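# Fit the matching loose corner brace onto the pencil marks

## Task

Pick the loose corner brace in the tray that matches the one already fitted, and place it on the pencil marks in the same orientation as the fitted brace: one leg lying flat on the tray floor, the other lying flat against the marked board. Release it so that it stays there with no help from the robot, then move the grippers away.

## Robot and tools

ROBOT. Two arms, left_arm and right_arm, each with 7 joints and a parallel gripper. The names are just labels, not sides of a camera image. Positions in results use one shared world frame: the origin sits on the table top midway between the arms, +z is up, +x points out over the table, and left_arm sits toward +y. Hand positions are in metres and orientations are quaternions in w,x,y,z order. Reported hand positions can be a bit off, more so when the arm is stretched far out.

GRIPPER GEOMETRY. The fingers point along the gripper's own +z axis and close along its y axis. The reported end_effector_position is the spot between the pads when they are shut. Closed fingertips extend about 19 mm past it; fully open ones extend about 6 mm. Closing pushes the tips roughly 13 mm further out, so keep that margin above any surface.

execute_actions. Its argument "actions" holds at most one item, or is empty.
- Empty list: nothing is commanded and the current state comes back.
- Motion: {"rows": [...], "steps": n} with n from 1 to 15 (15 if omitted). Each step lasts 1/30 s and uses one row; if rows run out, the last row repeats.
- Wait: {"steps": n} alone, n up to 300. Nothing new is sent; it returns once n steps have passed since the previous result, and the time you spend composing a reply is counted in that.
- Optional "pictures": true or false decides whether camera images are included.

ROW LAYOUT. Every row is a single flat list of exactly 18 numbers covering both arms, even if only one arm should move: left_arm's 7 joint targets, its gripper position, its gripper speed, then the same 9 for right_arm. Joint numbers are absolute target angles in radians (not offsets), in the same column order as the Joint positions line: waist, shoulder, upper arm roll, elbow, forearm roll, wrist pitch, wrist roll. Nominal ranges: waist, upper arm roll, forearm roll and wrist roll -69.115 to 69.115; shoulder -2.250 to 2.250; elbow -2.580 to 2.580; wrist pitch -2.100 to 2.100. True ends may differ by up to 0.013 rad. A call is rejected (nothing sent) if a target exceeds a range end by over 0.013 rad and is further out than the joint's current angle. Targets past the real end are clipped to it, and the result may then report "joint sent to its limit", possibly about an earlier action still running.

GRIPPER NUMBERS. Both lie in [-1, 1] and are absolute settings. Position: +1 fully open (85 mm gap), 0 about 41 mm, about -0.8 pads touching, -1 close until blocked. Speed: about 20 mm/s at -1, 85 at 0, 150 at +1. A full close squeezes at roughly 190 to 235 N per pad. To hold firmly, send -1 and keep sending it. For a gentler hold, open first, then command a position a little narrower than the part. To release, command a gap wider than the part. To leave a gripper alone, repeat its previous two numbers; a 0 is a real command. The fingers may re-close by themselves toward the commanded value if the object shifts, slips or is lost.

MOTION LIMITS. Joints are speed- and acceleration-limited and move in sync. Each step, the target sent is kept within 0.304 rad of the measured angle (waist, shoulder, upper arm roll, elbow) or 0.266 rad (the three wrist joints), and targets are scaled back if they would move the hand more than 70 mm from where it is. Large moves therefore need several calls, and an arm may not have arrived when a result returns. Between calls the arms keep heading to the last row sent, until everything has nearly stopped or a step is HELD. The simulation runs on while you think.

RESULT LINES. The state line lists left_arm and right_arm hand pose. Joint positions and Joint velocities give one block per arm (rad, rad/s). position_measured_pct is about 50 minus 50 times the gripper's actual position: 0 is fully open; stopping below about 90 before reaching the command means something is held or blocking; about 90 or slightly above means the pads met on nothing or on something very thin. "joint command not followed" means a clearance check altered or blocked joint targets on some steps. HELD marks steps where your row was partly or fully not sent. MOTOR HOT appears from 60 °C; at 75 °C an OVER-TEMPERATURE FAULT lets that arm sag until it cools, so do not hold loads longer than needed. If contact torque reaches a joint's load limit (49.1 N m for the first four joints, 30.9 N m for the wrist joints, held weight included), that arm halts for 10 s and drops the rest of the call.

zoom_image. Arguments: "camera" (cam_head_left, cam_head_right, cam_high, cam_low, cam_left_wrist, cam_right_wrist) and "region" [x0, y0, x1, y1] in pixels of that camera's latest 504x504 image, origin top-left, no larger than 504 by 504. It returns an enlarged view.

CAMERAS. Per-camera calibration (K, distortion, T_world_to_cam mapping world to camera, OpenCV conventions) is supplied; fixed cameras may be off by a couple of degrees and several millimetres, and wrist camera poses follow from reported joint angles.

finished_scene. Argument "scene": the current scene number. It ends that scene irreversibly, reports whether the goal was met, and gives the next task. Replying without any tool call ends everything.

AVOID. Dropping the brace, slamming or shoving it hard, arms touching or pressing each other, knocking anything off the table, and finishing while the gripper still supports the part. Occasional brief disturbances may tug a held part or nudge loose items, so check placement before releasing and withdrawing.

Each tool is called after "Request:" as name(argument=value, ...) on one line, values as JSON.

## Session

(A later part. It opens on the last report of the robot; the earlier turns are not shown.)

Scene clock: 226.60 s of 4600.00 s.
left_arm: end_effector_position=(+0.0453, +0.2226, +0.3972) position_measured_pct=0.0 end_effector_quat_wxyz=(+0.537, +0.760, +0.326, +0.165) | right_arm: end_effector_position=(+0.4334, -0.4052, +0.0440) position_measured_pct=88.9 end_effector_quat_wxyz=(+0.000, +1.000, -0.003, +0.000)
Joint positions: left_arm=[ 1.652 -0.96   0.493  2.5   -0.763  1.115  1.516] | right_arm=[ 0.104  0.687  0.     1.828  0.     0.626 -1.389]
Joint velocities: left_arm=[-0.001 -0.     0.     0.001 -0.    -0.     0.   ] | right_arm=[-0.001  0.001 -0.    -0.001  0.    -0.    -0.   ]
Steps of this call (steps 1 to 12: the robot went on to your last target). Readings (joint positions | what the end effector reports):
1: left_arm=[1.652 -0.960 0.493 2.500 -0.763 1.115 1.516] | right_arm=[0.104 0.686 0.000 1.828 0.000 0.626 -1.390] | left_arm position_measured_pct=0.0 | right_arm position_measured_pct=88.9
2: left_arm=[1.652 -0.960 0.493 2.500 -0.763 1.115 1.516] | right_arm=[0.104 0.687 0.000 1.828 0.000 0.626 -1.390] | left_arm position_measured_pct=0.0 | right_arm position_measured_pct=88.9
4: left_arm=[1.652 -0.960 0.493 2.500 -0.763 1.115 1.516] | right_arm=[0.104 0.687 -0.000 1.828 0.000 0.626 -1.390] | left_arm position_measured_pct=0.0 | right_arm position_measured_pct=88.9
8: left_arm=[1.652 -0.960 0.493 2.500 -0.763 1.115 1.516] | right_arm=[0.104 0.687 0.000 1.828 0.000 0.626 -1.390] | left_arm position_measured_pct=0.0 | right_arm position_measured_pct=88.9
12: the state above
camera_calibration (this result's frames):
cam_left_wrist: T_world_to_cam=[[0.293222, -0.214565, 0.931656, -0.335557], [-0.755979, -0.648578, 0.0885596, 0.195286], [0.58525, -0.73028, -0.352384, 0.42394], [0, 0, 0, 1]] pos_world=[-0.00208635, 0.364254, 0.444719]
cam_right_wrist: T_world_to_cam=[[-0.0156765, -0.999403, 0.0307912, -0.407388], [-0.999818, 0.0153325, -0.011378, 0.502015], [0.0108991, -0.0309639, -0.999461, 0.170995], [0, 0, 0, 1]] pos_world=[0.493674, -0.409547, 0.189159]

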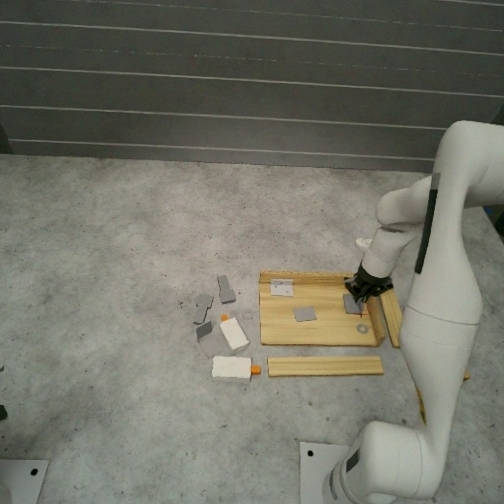

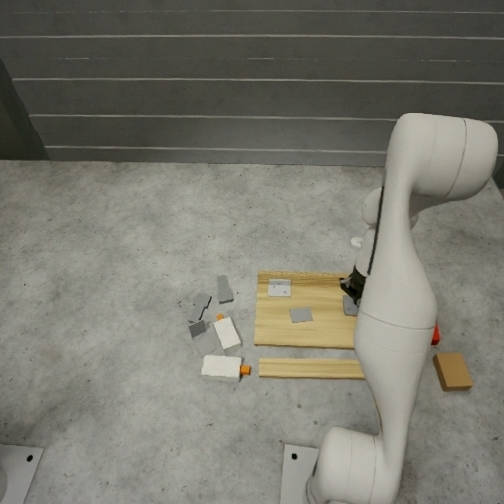

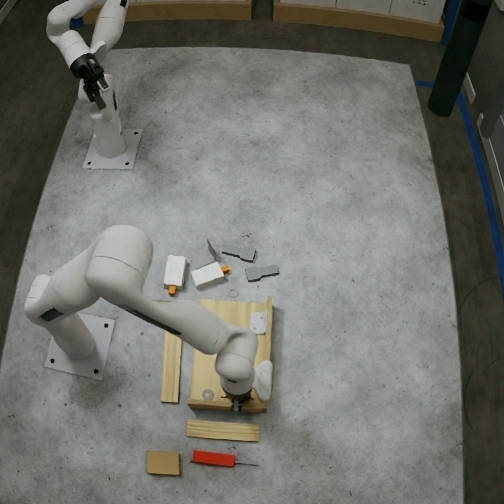

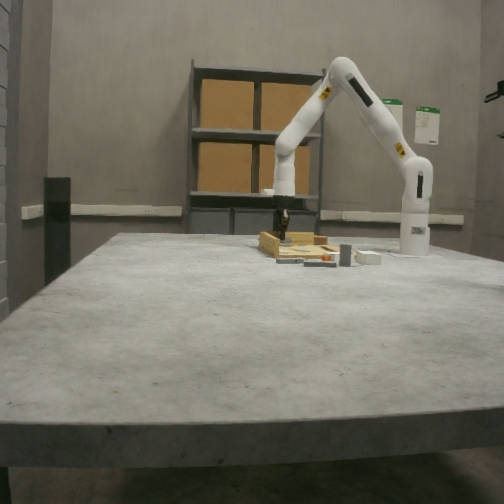

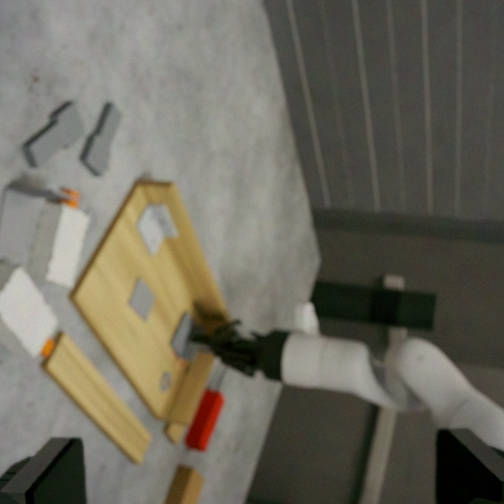

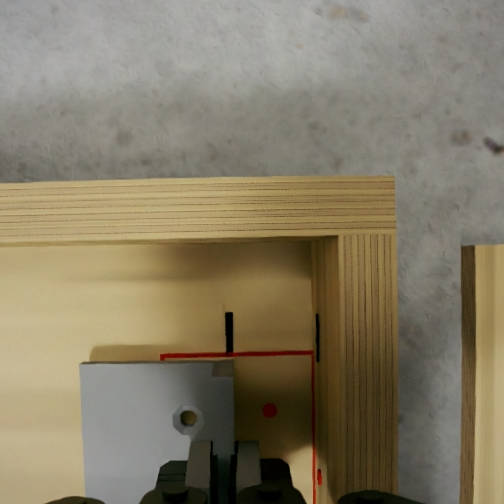

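Request:
execute_actions(actions=[{"rows": [[1.652,-0.96,0.493,2.5,-0.763,1.115,1.516,1,0, 0.1042,0.6927,0.0,1.8276,0.0,0.6214,-1.3997,-1,-0.5]], "steps": 12}], pictures=false)

Request:
execute_actions(actions=[{"rows": [[1.652,-0.96,0.493,2.5,-0.763,1.115,1.516,1,0, 0.1042,0.6927,0.0,1.8276,0.0,0.6214,-1.3997,-0.55,-0.8]], "steps": 15}], pictures=true)

Request:
zoom_image(camera="cam_right_wrist", region=[70, 300, 370, 504])

Scene clock: 267.10 s of 4600.00 s.
left_arm: end_effector_position=(+0.0453, +0.2226, +0.3972) position_measured_pct=0.0 end_effector_quat_wxyz=(+0.537, +0.760, +0.326, +0.165) | right_arm: end_effector_position=(+0.4338, -0.4052, +0.0417) position_measured_pct=88.9 end_effector_quat_wxyz=(-0.000, +1.000, -0.008, -0.000)
Joint positions: left_arm=[ 1.652 -0.96   0.493  2.5   -0.763  1.115  1.516] | right_arm=[ 0.104  0.693 -0.     1.828  0.     0.621 -1.4  ]
Joint velocities: left_arm=[-0.001 -0.001 -0.     0.    -0.     0.    -0.   ] | right_arm=[-0.     0.001  0.001  0.     0.    -0.001 -0.001]
Steps of this call (steps 1 to 15: the robot went on to your last target; steps 16 to 90: nothing new was sent; then 37.10 s passed at rest; steps 91 to 102: all 12 steps of this action). Readings (joint positions | what the end effector reports):
91: left_arm=[1.652 -0.960 0.493 2.500 -0.763 1.115 1.516] | right_arm=[0.104 0.688 0.000 1.828 0.000 0.626 -1.390] | left_arm position_measured_pct=0.0 | right_arm position_measured_pct=88.9
92: left_arm=[1.652 -0.960 0.493 2.500 -0.763 1.115 1.516] | right_arm=[0.104 0.690 0.000 1.828 0.000 0.625 -1.393] | left_arm position_measured_pct=0.0 | right_arm position_measured_pct=88.9
94: left_arm=[1.652 -0.960 0.493 2.500 -0.763 1.115 1.516] | right_arm=[0.104 0.691 -0.000 1.828 -0.000 0.623 -1.397] | left_arm position_measured_pct=0.0 | right_arm position_measured_pct=88.9
98: left_arm=[1.652 -0.960 0.493 2.500 -0.763 1.115 1.516] | right_arm=[0.104 0.692 -0.000 1.828 -0.000 0.622 -1.399] | left_arm position_measured_pct=0.0 | right_arm position_measured_pct=88.9
102: the state above

Scene clock: 267.60 s of 4600.00 s.
left_arm: end_effector_position=(+0.0453, +0.2226, +0.3972) position_measured_pct=0.0 end_effector_quat_wxyz=(+0.537, +0.760, +0.326, +0.165) | right_arm: end_effector_position=(+0.4338, -0.4052, +0.0417) position_measured_pct=77.8 end_effector_quat_wxyz=(-0.000, +1.000, -0.008, -0.000)
Joint positions: left_arm=[ 1.652 -0.96   0.493  2.5   -0.763  1.115  1.516] | right_arm=[ 0.104  0.693  0.     1.828  0.     0.621 -1.4  ]
Joint velocities: left_arm=[ 0.    -0.001  0.     0.    -0.     0.001  0.   ] | right_arm=[ 0.     0.001 -0.    -0.001  0.001 -0.     0.   ]
Steps of this call (steps 1 to 15: all 15 steps of this action). Readings (joint positions | what the end effector reports):
1: left_arm=[1.652 -0.960 0.493 2.500 -0.763 1.115 1.516] | right_arm=[0.104 0.693 -0.000 1.828 0.000 0.621 -1.400] | left_arm position_measured_pct=0.0 | right_arm position_measured_pct=88.9
2: left_arm=[1.652 -0.960 0.493 2.500 -0.763 1.115 1.516] | right_arm=[0.104 0.693 0.000 1.828 0.000 0.621 -1.400] | left_arm position_measured_pct=0.0 | right_arm position_measured_pct=88.9
4: left_arm=[1.652 -0.960 0.493 2.500 -0.763 1.115 1.516] | right_arm=[0.104 0.693 -0.000 1.828 -0.000 0.621 -1.400] | left_arm position_measured_pct=0.0 | right_arm position_measured_pct=86.9
8: left_arm=[1.652 -0.960 0.493 2.500 -0.763 1.115 1.516] | right_arm=[0.104 0.693 0.000 1.828 -0.000 0.621 -1.400] | left_arm position_measured_pct=0.0 | right_arm position_measured_pct=82.9
15: the state above
camera_calibration (this result's frames):
cam_left_wrist: T_world_to_cam=[[0.293222, -0.214565, 0.931656, -0.335557], [-0.755979, -0.648578, 0.0885597, 0.195286], [0.58525, -0.73028, -0.352384, 0.42394], [0, 0, 0, 1]] pos_world=[-0.00208636, 0.364254, 0.444719]
cam_right_wrist: T_world_to_cam=[[-0.0256677, -0.999197, 0.0307746, -0.402885], [-0.999616, 0.0253312, -0.0112766, 0.506401], [0.010488, -0.0310522, -0.999463, 0.168813], [0, 0, 0, 1]] pos_world=[0.494095, -0.410147, 0.186832]

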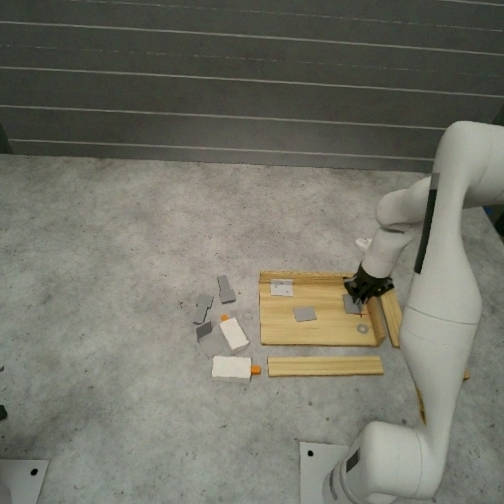

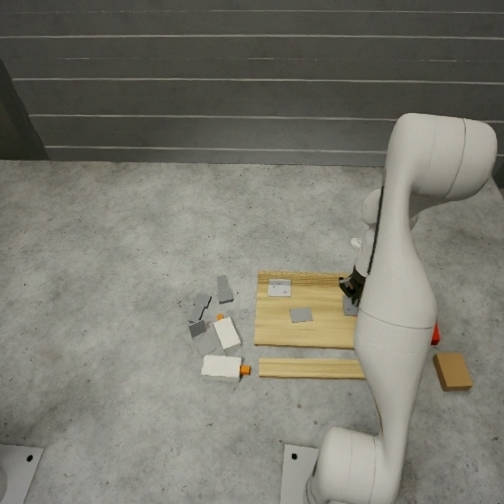

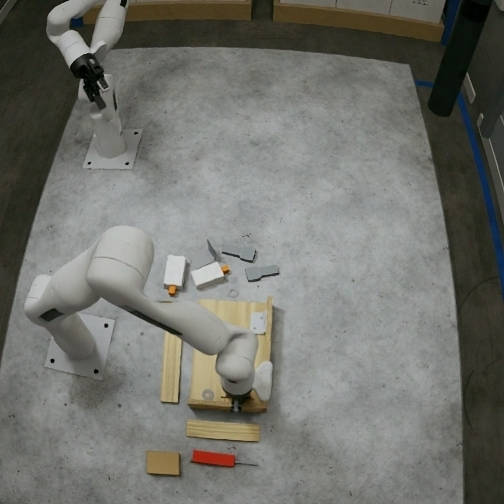

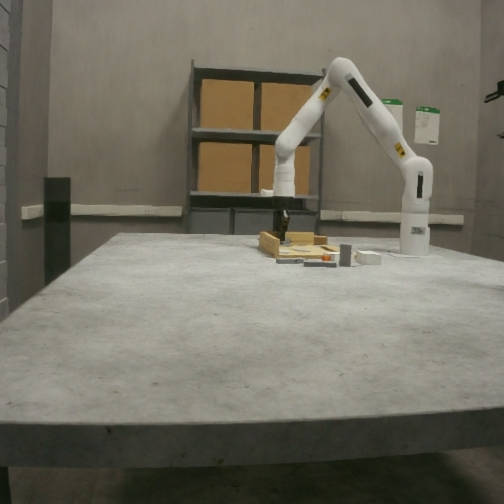

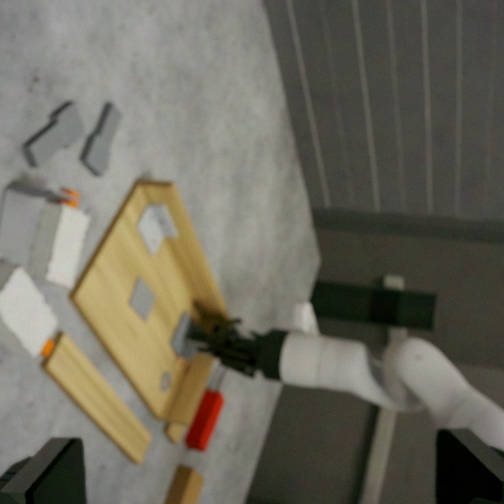

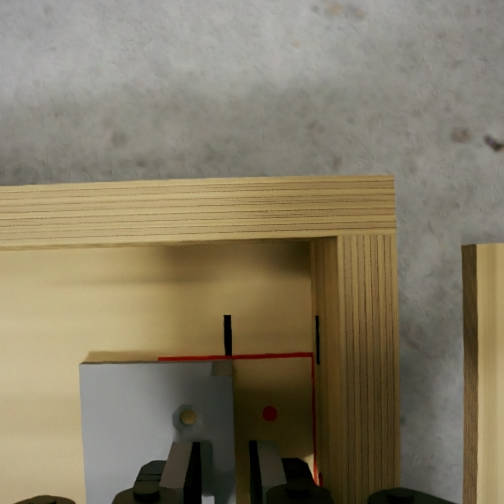

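Region (70, 300, 370, 504) of cam_right_wrist's 504x504 image, scaled by 1.680; it fills the top 343 rows of this view, and the rest is white.

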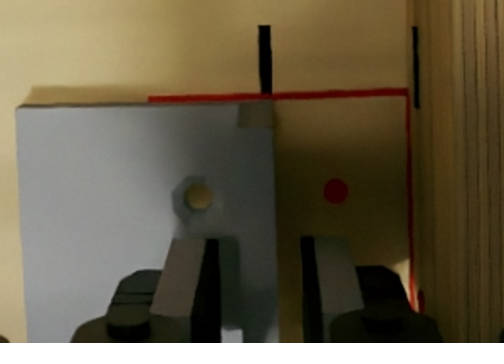

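Request:
execute_actions(actions=[{"rows": [[1.652,-0.96,0.493,2.5,-0.763,1.115,1.516,1,0, 0.1042,0.6101,0.0,1.7973,0.0,0.7343,-1.3997,-0.55,-0.8]], "steps": 11}], pictures=false)

Request:
execute_actions(actions=[{"rows": [[1.652,-0.96,0.493,2.5,-0.763,1.115,1.516,1,0, 0.1709,0.6231,0.0,1.7694,0.0,0.7492,-1.3331,0.67,0.8]], "steps": 15}], pictures=false)

Request:
execute_actions(actions=[{"steps": 8}])

Scene clock: 302.20 s of 4600.00 s.
left_arm: end_effector_position=(+0.0453, +0.2226, +0.3972) position_measured_pct=0.0 end_effector_quat_wxyz=(+0.537, +0.760, +0.326, +0.165) | right_arm: end_effector_position=(+0.4335, -0.4052, +0.0836) position_measured_pct=77.8 end_effector_quat_wxyz=(-0.000, +1.000, -0.008, -0.001)
Joint positions: left_arm=[ 1.652 -0.96   0.493  2.5   -0.763  1.115  1.516] | right_arm=[ 0.104  0.613  0.     1.798  0.     0.733 -1.4  ]
Joint velocities: left_arm=[-0.001  0.    -0.    -0.001  0.     0.001 -0.   ] | right_arm=[-0.001 -0.027 -0.001 -0.003  0.     0.018 -0.   ]
Steps of this call (steps 1 to 15: the robot went on to your last target; steps 16 to 90: nothing new was sent; then 31.23 s passed at rest; steps 91 to 101: all 11 steps of this action). Readings (joint positions | what the end effector reports):
91: left_arm=[1.652 -0.960 0.493 2.500 -0.763 1.115 1.516] | right_arm=[0.104 0.692 -0.000 1.827 0.000 0.622 -1.400] | left_arm position_measured_pct=0.0 | right_arm position_measured_pct=77.8
92: left_arm=[1.652 -0.960 0.493 2.500 -0.763 1.115 1.516] | right_arm=[0.104 0.686 -0.000 1.826 0.000 0.628 -1.400] | left_arm position_measured_pct=0.0 | right_arm position_measured_pct=77.8
94: left_arm=[1.652 -0.960 0.493 2.500 -0.763 1.115 1.516] | right_arm=[0.104 0.659 -0.000 1.817 -0.000 0.662 -1.400] | left_arm position_measured_pct=0.0 | right_arm position_measured_pct=77.8
98: left_arm=[1.652 -0.960 0.493 2.500 -0.763 1.115 1.516] | right_arm=[0.104 0.617 0.000 1.799 0.000 0.727 -1.400] | left_arm position_measured_pct=0.0 | right_arm position_measured_pct=77.8
101: the state above

Scene clock: 302.70 s of 4600.00 s.
left_arm: end_effector_position=(+0.0453, +0.2226, +0.3972) position_measured_pct=0.0 end_effector_quat_wxyz=(+0.537, +0.760, +0.326, +0.165) | right_arm: end_effector_position=(+0.4334, -0.4359, +0.0851) position_measured_pct=20.2 end_effector_quat_wxyz=(+0.000, +1.000, -0.007, +0.000)
Joint positions: left_arm=[ 1.652 -0.96   0.493  2.5   -0.763  1.115  1.516] | right_arm=[ 0.17   0.623  0.     1.769  0.     0.749 -1.333]
Joint velocities: left_arm=[-0.001  0.    -0.     0.001 -0.    -0.    -0.   ] | right_arm=[ 0.005 -0.001  0.001 -0.001  0.001  0.001  0.002]
Steps of this call (steps 1 to 15: all 15 steps of this action). Readings (joint positions | what the end effector reports):
1: left_arm=[1.652 -0.960 0.493 2.500 -0.763 1.115 1.516] | right_arm=[0.105 0.613 -0.000 1.797 -0.000 0.734 -1.399] | left_arm position_measured_pct=0.0 | right_arm position_measured_pct=77.8
2: left_arm=[1.652 -0.960 0.493 2.500 -0.763 1.115 1.516] | right_arm=[0.111 0.614 -0.002 1.795 -0.001 0.735 -1.395] | left_arm position_measured_pct=0.0 | right_arm position_measured_pct=77.0
4: left_arm=[1.652 -0.960 0.493 2.500 -0.763 1.115 1.516] | right_arm=[0.137 0.618 -0.003 1.785 -0.001 0.741 -1.371] | left_arm position_measured_pct=0.0 | right_arm position_measured_pct=70.6
8: left_arm=[1.652 -0.960 0.493 2.500 -0.763 1.115 1.516] | right_arm=[0.166 0.622 0.002 1.771 0.001 0.748 -1.336] | left_arm position_measured_pct=0.0 | right_arm position_measured_pct=52.4
15: the state above

Scene clock: 302.97 s of 4600.00 s.
left_arm: end_effector_position=(+0.0453, +0.2226, +0.3972) position_measured_pct=0.0 end_effector_quat_wxyz=(+0.537, +0.760, +0.326, +0.165) | right_arm: end_effector_position=(+0.4333, -0.4362, +0.0850) position_measured_pct=16.7 end_effector_quat_wxyz=(-0.000, +1.000, -0.008, -0.000)
Joint positions: left_arm=[ 1.652 -0.96   0.493  2.5   -0.763  1.115  1.516] | right_arm=[ 0.171  0.623  0.     1.769  0.     0.749 -1.333]
Joint velocities: left_arm=[-0.001  0.     0.    -0.001 -0.     0.     0.   ] | right_arm=[-0.     0.    -0.     0.001 -0.    -0.    -0.   ]
Steps of this call (steps 1 to 8: the robot went on to your last target). Readings (joint positions | what the end effector reports):
1: left_arm=[1.652 -0.960 0.493 2.500 -0.763 1.115 1.516] | right_arm=[0.170 0.623 0.000 1.769 0.000 0.749 -1.333] | left_arm position_measured_pct=0.0 | right_arm position_measured_pct=18.3
2: left_arm=[1.652 -0.960 0.493 2.500 -0.763 1.115 1.516] | right_arm=[0.171 0.623 0.000 1.769 0.000 0.749 -1.333] | left_arm position_measured_pct=0.0 | right_arm position_measured_pct=17.5
4: left_arm=[1.652 -0.960 0.493 2.500 -0.763 1.115 1.516] | right_arm=[0.171 0.623 0.000 1.769 0.000 0.749 -1.333] | left_arm position_measured_pct=0.0 | right_arm position_measured_pct=16.7
8: the state above
camera_calibration (this result's frames):
cam_left_wrist: T_world_to_cam=[[0.293222, -0.214565, 0.931656, -0.335557], [-0.755979, -0.648578, 0.0885595, 0.195286], [0.58525, -0.73028, -0.352384, 0.42394], [0, 0, 0, 1]] pos_world=[-0.00208632, 0.364254, 0.444719]
cam_right_wrist: T_world_to_cam=[[-0.0257129, -0.999196, 0.0307714, -0.435179], [-0.999614, 0.0253767, -0.0112673, 0.50718], [0.0104773, -0.0310492, -0.999463, 0.211144], [0, 0, 0, 1]] pos_world=[0.493583, -0.441143, 0.230136]

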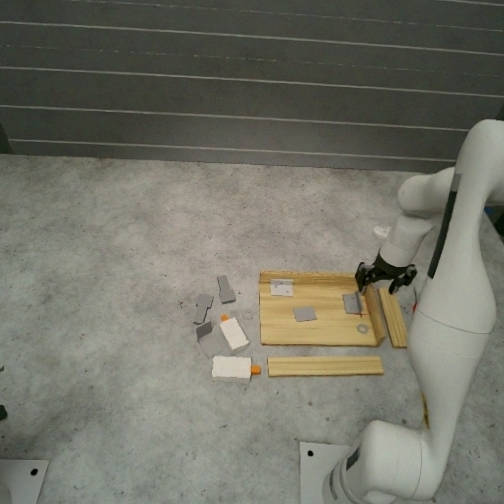

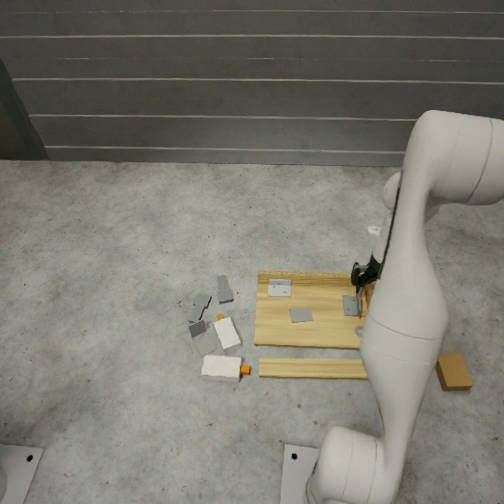

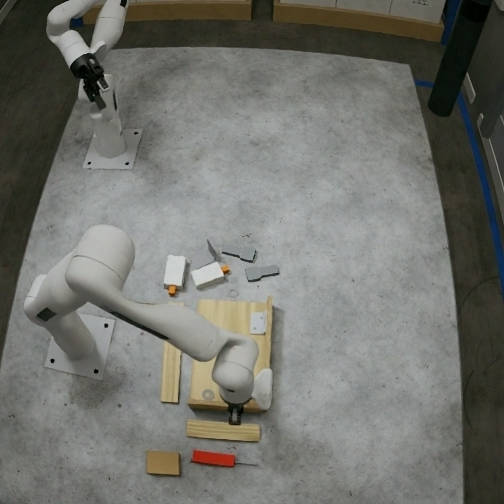

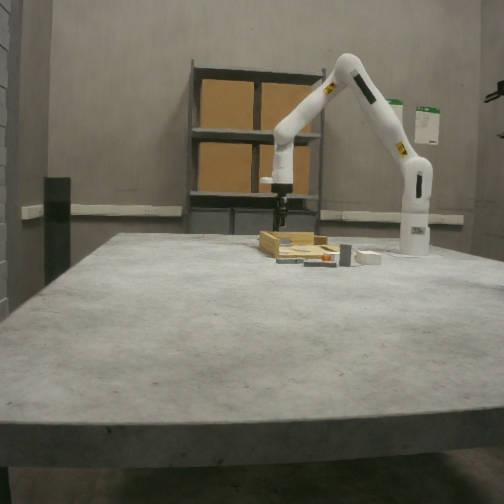

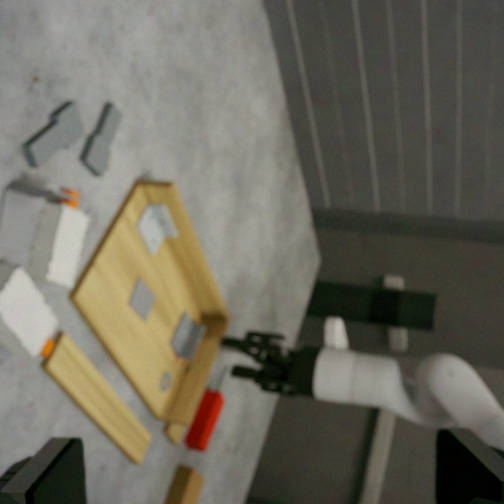

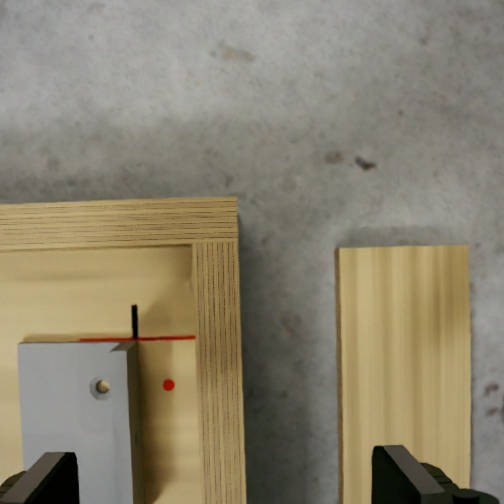

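Request:
execute_actions(actions=[{"rows": [[1.652,-0.96,0.493,2.5,-0.763,1.115,1.516,1,0, 0.1709,0.7054,0.0,1.7998,0.0,0.6363,-1.3331,0.76,0.8]], "steps": 15}], pictures=false)

Request:
execute_actions(actions=[{"rows": [[1.652,-0.96,0.493,2.5,-0.763,1.115,1.516,1,0, 0.1709,0.7054,0.0,1.7998,0.0,0.6363,-1.3331,-0.26,-0.5]], "steps": 15}], pictures=false)

Request:
execute_actions(actions=[{"steps": 22}])

Request:
zoom_image(camera="cam_right_wrist", region=[20, 330, 280, 504])

Scene clock: 321.43 s of 4600.00 s.
left_arm: end_effector_position=(+0.0453, +0.2226, +0.3972) position_measured_pct=0.0 end_effector_quat_wxyz=(+0.537, +0.760, +0.326, +0.165) | right_arm: end_effector_position=(+0.4335, -0.4363, +0.0414) position_measured_pct=12.3 end_effector_quat_wxyz=(+0.000, +1.000, -0.008, +0.000)
Joint positions: left_arm=[ 1.652 -0.96   0.493  2.5   -0.763  1.115  1.516] | right_arm=[ 0.171  0.705  0.     1.8    0.     0.636 -1.333]
Joint velocities: left_arm=[-0.    -0.     0.     0.001  0.    -0.     0.   ] | right_arm=[-0.     0.009  0.001 -0.     0.001 -0.002  0.   ]
Steps of this call (steps 1 to 15: the robot went on to your last target; steps 16 to 90: nothing new was sent; then 14.97 s passed at rest; steps 91 to 105: all 15 steps of this action). Readings (joint positions | what the end effector reports):
91: left_arm=[1.652 -0.960 0.493 2.500 -0.763 1.115 1.516] | right_arm=[0.171 0.624 0.000 1.770 -0.000 0.748 -1.333] | left_arm position_measured_pct=0.0 | right_arm position_measured_pct=16.7
92: left_arm=[1.652 -0.960 0.493 2.500 -0.763 1.115 1.516] | right_arm=[0.171 0.629 0.000 1.771 -0.000 0.742 -1.333] | left_arm position_measured_pct=0.0 | right_arm position_measured_pct=15.9
94: left_arm=[1.652 -0.960 0.493 2.500 -0.763 1.115 1.516] | right_arm=[0.171 0.657 0.000 1.779 0.000 0.708 -1.333] | left_arm position_measured_pct=0.0 | right_arm position_measured_pct=13.1
98: left_arm=[1.652 -0.960 0.493 2.500 -0.763 1.115 1.516] | right_arm=[0.171 0.699 -0.000 1.798 -0.000 0.644 -1.333] | left_arm position_measured_pct=0.0 | right_arm position_measured_pct=12.3
105: the state above

Scene clock: 321.93 s of 4600.00 s.
left_arm: end_effector_position=(+0.0453, +0.2226, +0.3972) position_measured_pct=0.0 end_effector_quat_wxyz=(+0.537, +0.760, +0.326, +0.165) | right_arm: end_effector_position=(+0.4335, -0.4360, +0.0411) position_measured_pct=34.9 end_effector_quat_wxyz=(-0.000, +1.000, -0.008, +0.000)
Joint positions: left_arm=[ 1.652 -0.96   0.493  2.5   -0.763  1.115  1.516] | right_arm=[ 0.171  0.705 -0.     1.8   -0.     0.636 -1.333]
Joint velocities: left_arm=[-0.     0.     0.     0.001 -0.    -0.     0.   ] | right_arm=[-0.     0.     0.001  0.     0.001 -0.001  0.   ]
Steps of this call (steps 1 to 15: all 15 steps of this action). Readings (joint positions | what the end effector reports):
1: left_arm=[1.652 -0.960 0.493 2.500 -0.763 1.115 1.516] | right_arm=[0.171 0.705 -0.000 1.800 0.000 0.636 -1.333] | left_arm position_measured_pct=0.0 | right_arm position_measured_pct=12.3
2: left_arm=[1.652 -0.960 0.493 2.500 -0.763 1.115 1.516] | right_arm=[0.171 0.705 -0.000 1.800 0.000 0.636 -1.333] | left_arm position_measured_pct=0.0 | right_arm position_measured_pct=12.3
4: left_arm=[1.652 -0.960 0.493 2.500 -0.763 1.115 1.516] | right_arm=[0.171 0.705 -0.000 1.800 -0.000 0.636 -1.333] | left_arm position_measured_pct=0.0 | right_arm position_measured_pct=15.1
8: left_arm=[1.652 -0.960 0.493 2.500 -0.763 1.115 1.516] | right_arm=[0.171 0.705 -0.000 1.800 -0.000 0.636 -1.333] | left_arm position_measured_pct=0.0 | right_arm position_measured_pct=21.8
15: the state above

Scene clock: 322.67 s of 4600.00 s.
left_arm: end_effector_position=(+0.0453, +0.2226, +0.3972) position_measured_pct=0.0 end_effector_quat_wxyz=(+0.537, +0.760, +0.326, +0.165) | right_arm: end_effector_position=(+0.4338, -0.4322, +0.0418) position_measured_pct=63.1 end_effector_quat_wxyz=(-0.002, +1.000, -0.005, +0.000)
Joint positions: left_arm=[ 1.652 -0.96   0.493  2.5   -0.763  1.115  1.516] | right_arm=[ 0.168  0.703 -0.004  1.801 -0.002  0.638 -1.333]
Joint velocities: left_arm=[-0.002 -0.    -0.     0.001  0.    -0.    -0.   ] | right_arm=[-0.001  0.    -0.    -0.    -0.    -0.     0.   ]
Steps of this call (steps 1 to 15: the robot went on to your last target; steps 16 to 22: nothing new was sent). Readings (joint positions | what the end effector reports):
1: left_arm=[1.652 -0.960 0.493 2.500 -0.763 1.115 1.516] | right_arm=[0.171 0.705 -0.000 1.800 -0.000 0.636 -1.333] | left_arm position_measured_pct=0.0 | right_arm position_measured_pct=36.5
2: left_arm=[1.652 -0.960 0.493 2.500 -0.763 1.115 1.516] | right_arm=[0.171 0.705 -0.000 1.800 -0.000 0.636 -1.333] | left_arm position_measured_pct=0.0 | right_arm position_measured_pct=38.5
4: left_arm=[1.652 -0.960 0.493 2.500 -0.763 1.115 1.516] | right_arm=[0.171 0.705 -0.000 1.800 -0.000 0.636 -1.333] | left_arm position_measured_pct=0.0 | right_arm position_measured_pct=42.1
8: left_arm=[1.652 -0.960 0.493 2.500 -0.763 1.115 1.516] | right_arm=[0.171 0.705 -0.000 1.800 -0.000 0.636 -1.333] | left_arm position_measured_pct=0.0 | right_arm position_measured_pct=49.6
22: the state above
All arms were judged still, so your last target was given up. Only a new action makes them travel on or press farther. Fingers that are still opening or closing keep moving.
camera_calibration (this result's frames):
cam_left_wrist: T_world_to_cam=[[0.293222, -0.214566, 0.931656, -0.335557], [-0.755979, -0.648578, 0.0885595, 0.195286], [0.58525, -0.73028, -0.352384, 0.42394], [0, 0, 0, 1]] pos_world=[-0.00208635, 0.364254, 0.444719]
cam_right_wrist: T_world_to_cam=[[-0.0211289, -0.99942, 0.0267132, -0.431762], [-0.999718, 0.0208309, -0.0113868, 0.505166], [0.0108237, -0.0269463, -0.999578, 0.169683], [0, 0, 0, 1]] pos_world=[0.494064, -0.437462, 0.186898]

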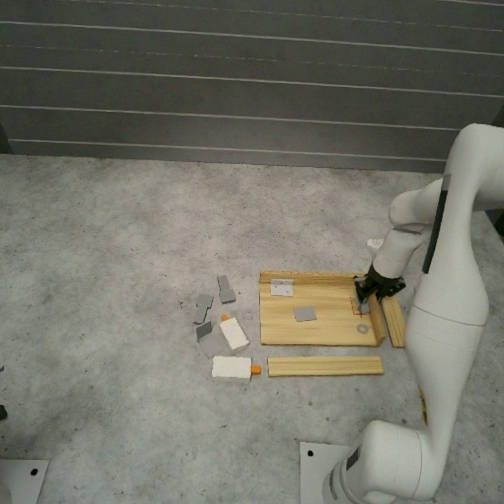

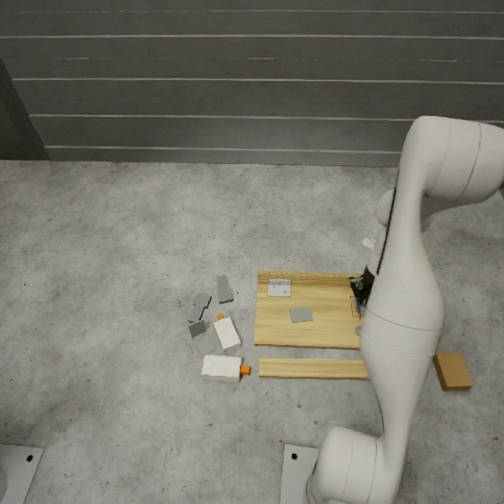

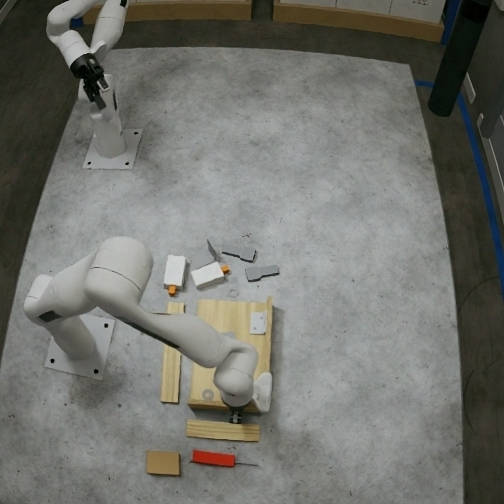

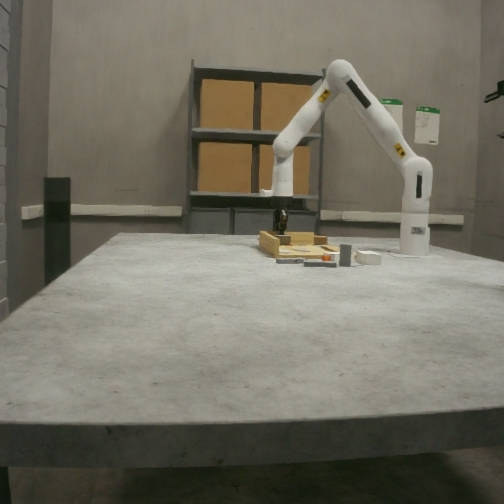

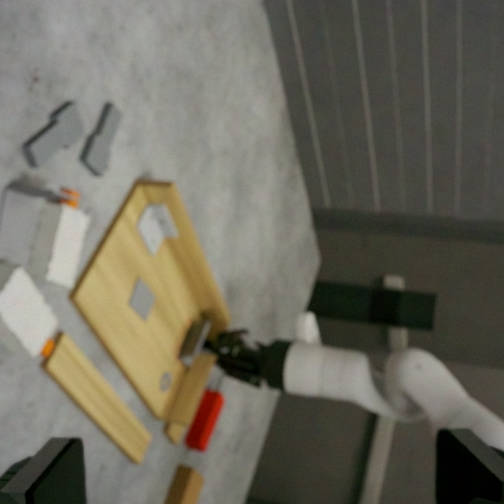

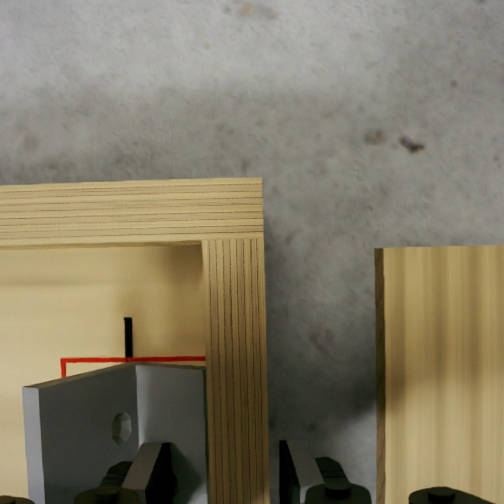

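Region (20, 330, 280, 504) of cam_right_wrist's 504x504 image, scaled by 1.938; it fills the top 337 rows of this view, and the rest is white.

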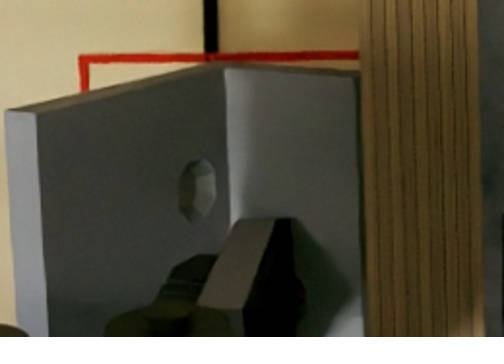

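Request:
execute_actions(actions=[{"rows": [[1.652,-0.96,0.493,2.5,-0.763,1.115,1.516,1,0, 0.1709,0.7054,0.0,1.7998,0.0,0.6363,-1.3331,0.76,-0.8]], "steps": 15}], pictures=false)

Request:
execute_actions(actions=[{"steps": 40}])

Request:
zoom_image(camera="cam_right_wrist", region=[0, 310, 280, 504])

Scene clock: 339.83 s of 4600.00 s.
left_arm: end_effector_position=(+0.0453, +0.2226, +0.3972) position_measured_pct=0.0 end_effector_quat_wxyz=(+0.537, +0.760, +0.326, +0.165) | right_arm: end_effector_position=(+0.4334, -0.4362, +0.0411) position_measured_pct=48.8 end_effector_quat_wxyz=(+0.000, +1.000, -0.008, +0.000)
Joint positions: left_arm=[ 1.652 -0.96   0.493  2.5   -0.763  1.115  1.516] | right_arm=[ 0.171  0.705  0.     1.8    0.     0.636 -1.333]
Joint velocities: left_arm=[ 0.     0.001 -0.     0.    -0.    -0.     0.   ] | right_arm=[ 0.002  0.    -0.001 -0.001  0.001  0.    -0.   ]
Steps of this call (steps 1 to 90: nothing new was sent; then 13.67 s passed at rest; steps 91 to 105: all 15 steps of this action). Readings (joint positions | what the end effector reports):
91: left_arm=[1.652 -0.960 0.493 2.500 -0.763 1.115 1.516] | right_arm=[0.168 0.703 -0.004 1.801 -0.002 0.638 -1.333] | left_arm position_measured_pct=0.0 | right_arm position_measured_pct=63.1
92: left_arm=[1.652 -0.960 0.493 2.500 -0.763 1.115 1.516] | right_arm=[0.168 0.703 -0.004 1.801 -0.002 0.638 -1.333] | left_arm position_measured_pct=0.0 | right_arm position_measured_pct=62.7
94: left_arm=[1.652 -0.960 0.493 2.500 -0.763 1.115 1.516] | right_arm=[0.168 0.704 -0.003 1.801 -0.001 0.638 -1.333] | left_arm position_measured_pct=0.0 | right_arm position_measured_pct=61.1
98: left_arm=[1.652 -0.960 0.493 2.500 -0.763 1.115 1.516] | right_arm=[0.169 0.704 -0.001 1.800 -0.000 0.637 -1.333] | left_arm position_measured_pct=0.0 | right_arm position_measured_pct=56.7
105: the state above

Scene clock: 341.17 s of 4600.00 s.
left_arm: end_effector_position=(+0.0453, +0.2226, +0.3972) position_measured_pct=0.0 end_effector_quat_wxyz=(+0.537, +0.760, +0.326, +0.165) | right_arm: end_effector_position=(+0.4334, -0.4362, +0.0410) position_measured_pct=12.3 end_effector_quat_wxyz=(+0.000, +1.000, -0.008, +0.000)
Joint positions: left_arm=[ 1.652 -0.96   0.493  2.5   -0.763  1.115  1.516] | right_arm=[ 0.171  0.705  0.     1.8    0.     0.636 -1.333]
Joint velocities: left_arm=[-0.    -0.001 -0.    -0.001 -0.     0.     0.   ] | right_arm=[-0.    -0.001 -0.     0.002  0.     0.     0.   ]
Steps of this call (steps 1 to 15: the robot went on to your last target; steps 16 to 40: nothing new was sent). Readings (joint positions | what the end effector reports):
1: left_arm=[1.652 -0.960 0.493 2.500 -0.763 1.115 1.516] | right_arm=[0.171 0.705 0.000 1.800 0.000 0.636 -1.333] | left_arm position_measured_pct=0.0 | right_arm position_measured_pct=47.6
2: left_arm=[1.652 -0.960 0.493 2.500 -0.763 1.115 1.516] | right_arm=[0.171 0.705 -0.000 1.800 -0.000 0.636 -1.333] | left_arm position_measured_pct=0.0 | right_arm position_measured_pct=46.4
4: left_arm=[1.652 -0.960 0.493 2.500 -0.763 1.115 1.516] | right_arm=[0.171 0.705 -0.000 1.800 -0.000 0.636 -1.333] | left_arm position_measured_pct=0.0 | right_arm position_measured_pct=44.0
8: left_arm=[1.652 -0.960 0.493 2.500 -0.763 1.115 1.516] | right_arm=[0.171 0.705 -0.000 1.800 -0.000 0.636 -1.333] | left_arm position_measured_pct=0.0 | right_arm position_measured_pct=39.3
40: the state above
All arms were judged still, so your last target was given up. Only a new action makes them travel on or press farther. Fingers that are still opening or closing keep moving.
camera_calibration (this result's frames):
cam_left_wrist: T_world_to_cam=[[0.293222, -0.214566, 0.931656, -0.335557], [-0.755979, -0.648578, 0.0885594, 0.195286], [0.58525, -0.73028, -0.352384, 0.42394], [0, 0, 0, 1]] pos_world=[-0.00208633, 0.364254, 0.444719]
cam_right_wrist: T_world_to_cam=[[-0.0257728, -0.999193, 0.0308091, -0.43384], [-0.999611, 0.0254305, -0.0114503, 0.506776], [0.0106576, -0.0310922, -0.99946, 0.167107], [0, 0, 0, 1]] pos_world=[0.493617, -0.441182, 0.186185]

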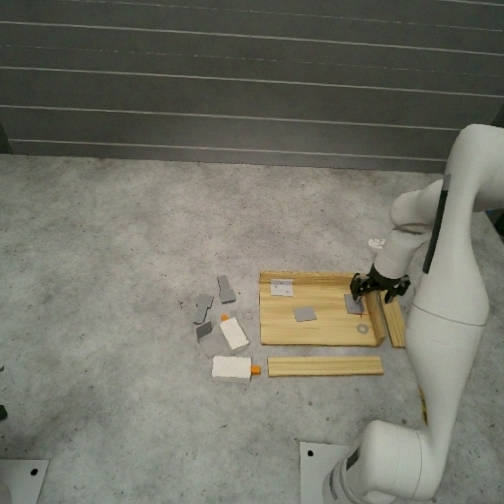

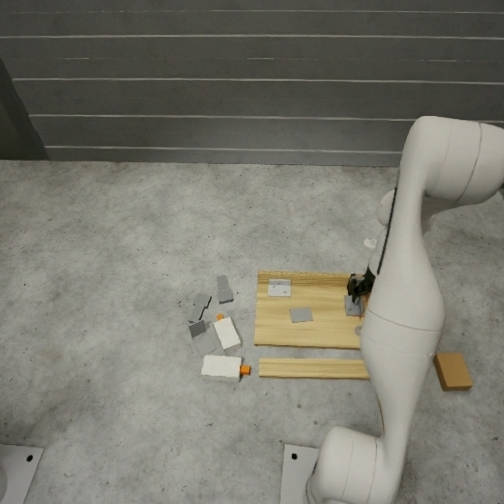

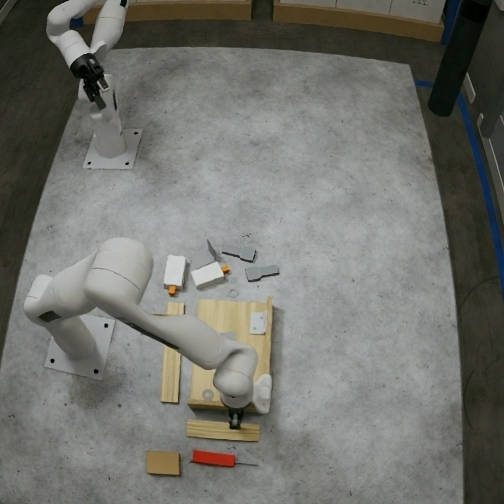

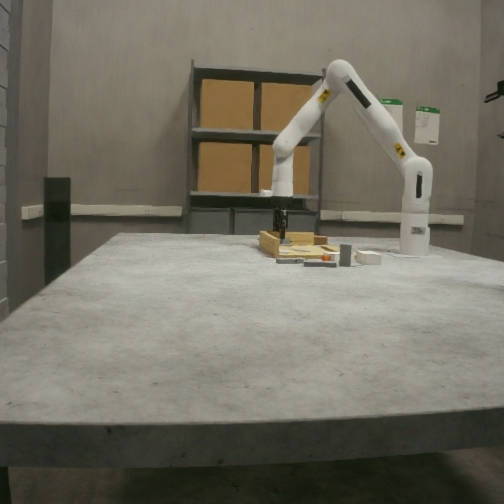

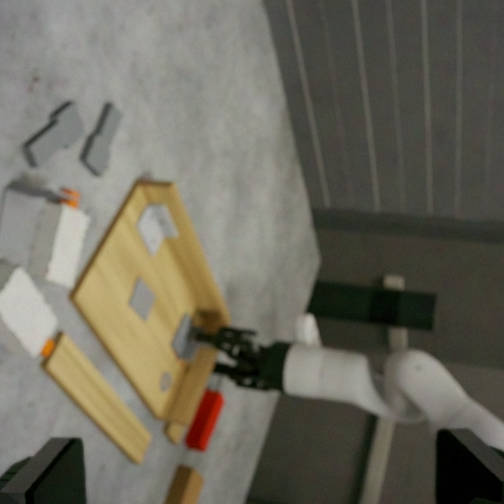

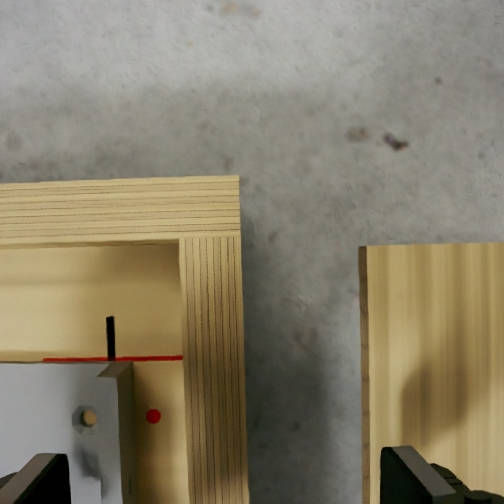

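Region (0, 310, 280, 504) of cam_right_wrist's 504x504 image, scaled by 1.800; it fills the top 349 rows of this view, and the rest is white.

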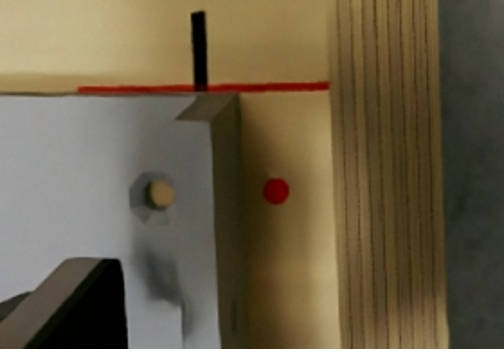

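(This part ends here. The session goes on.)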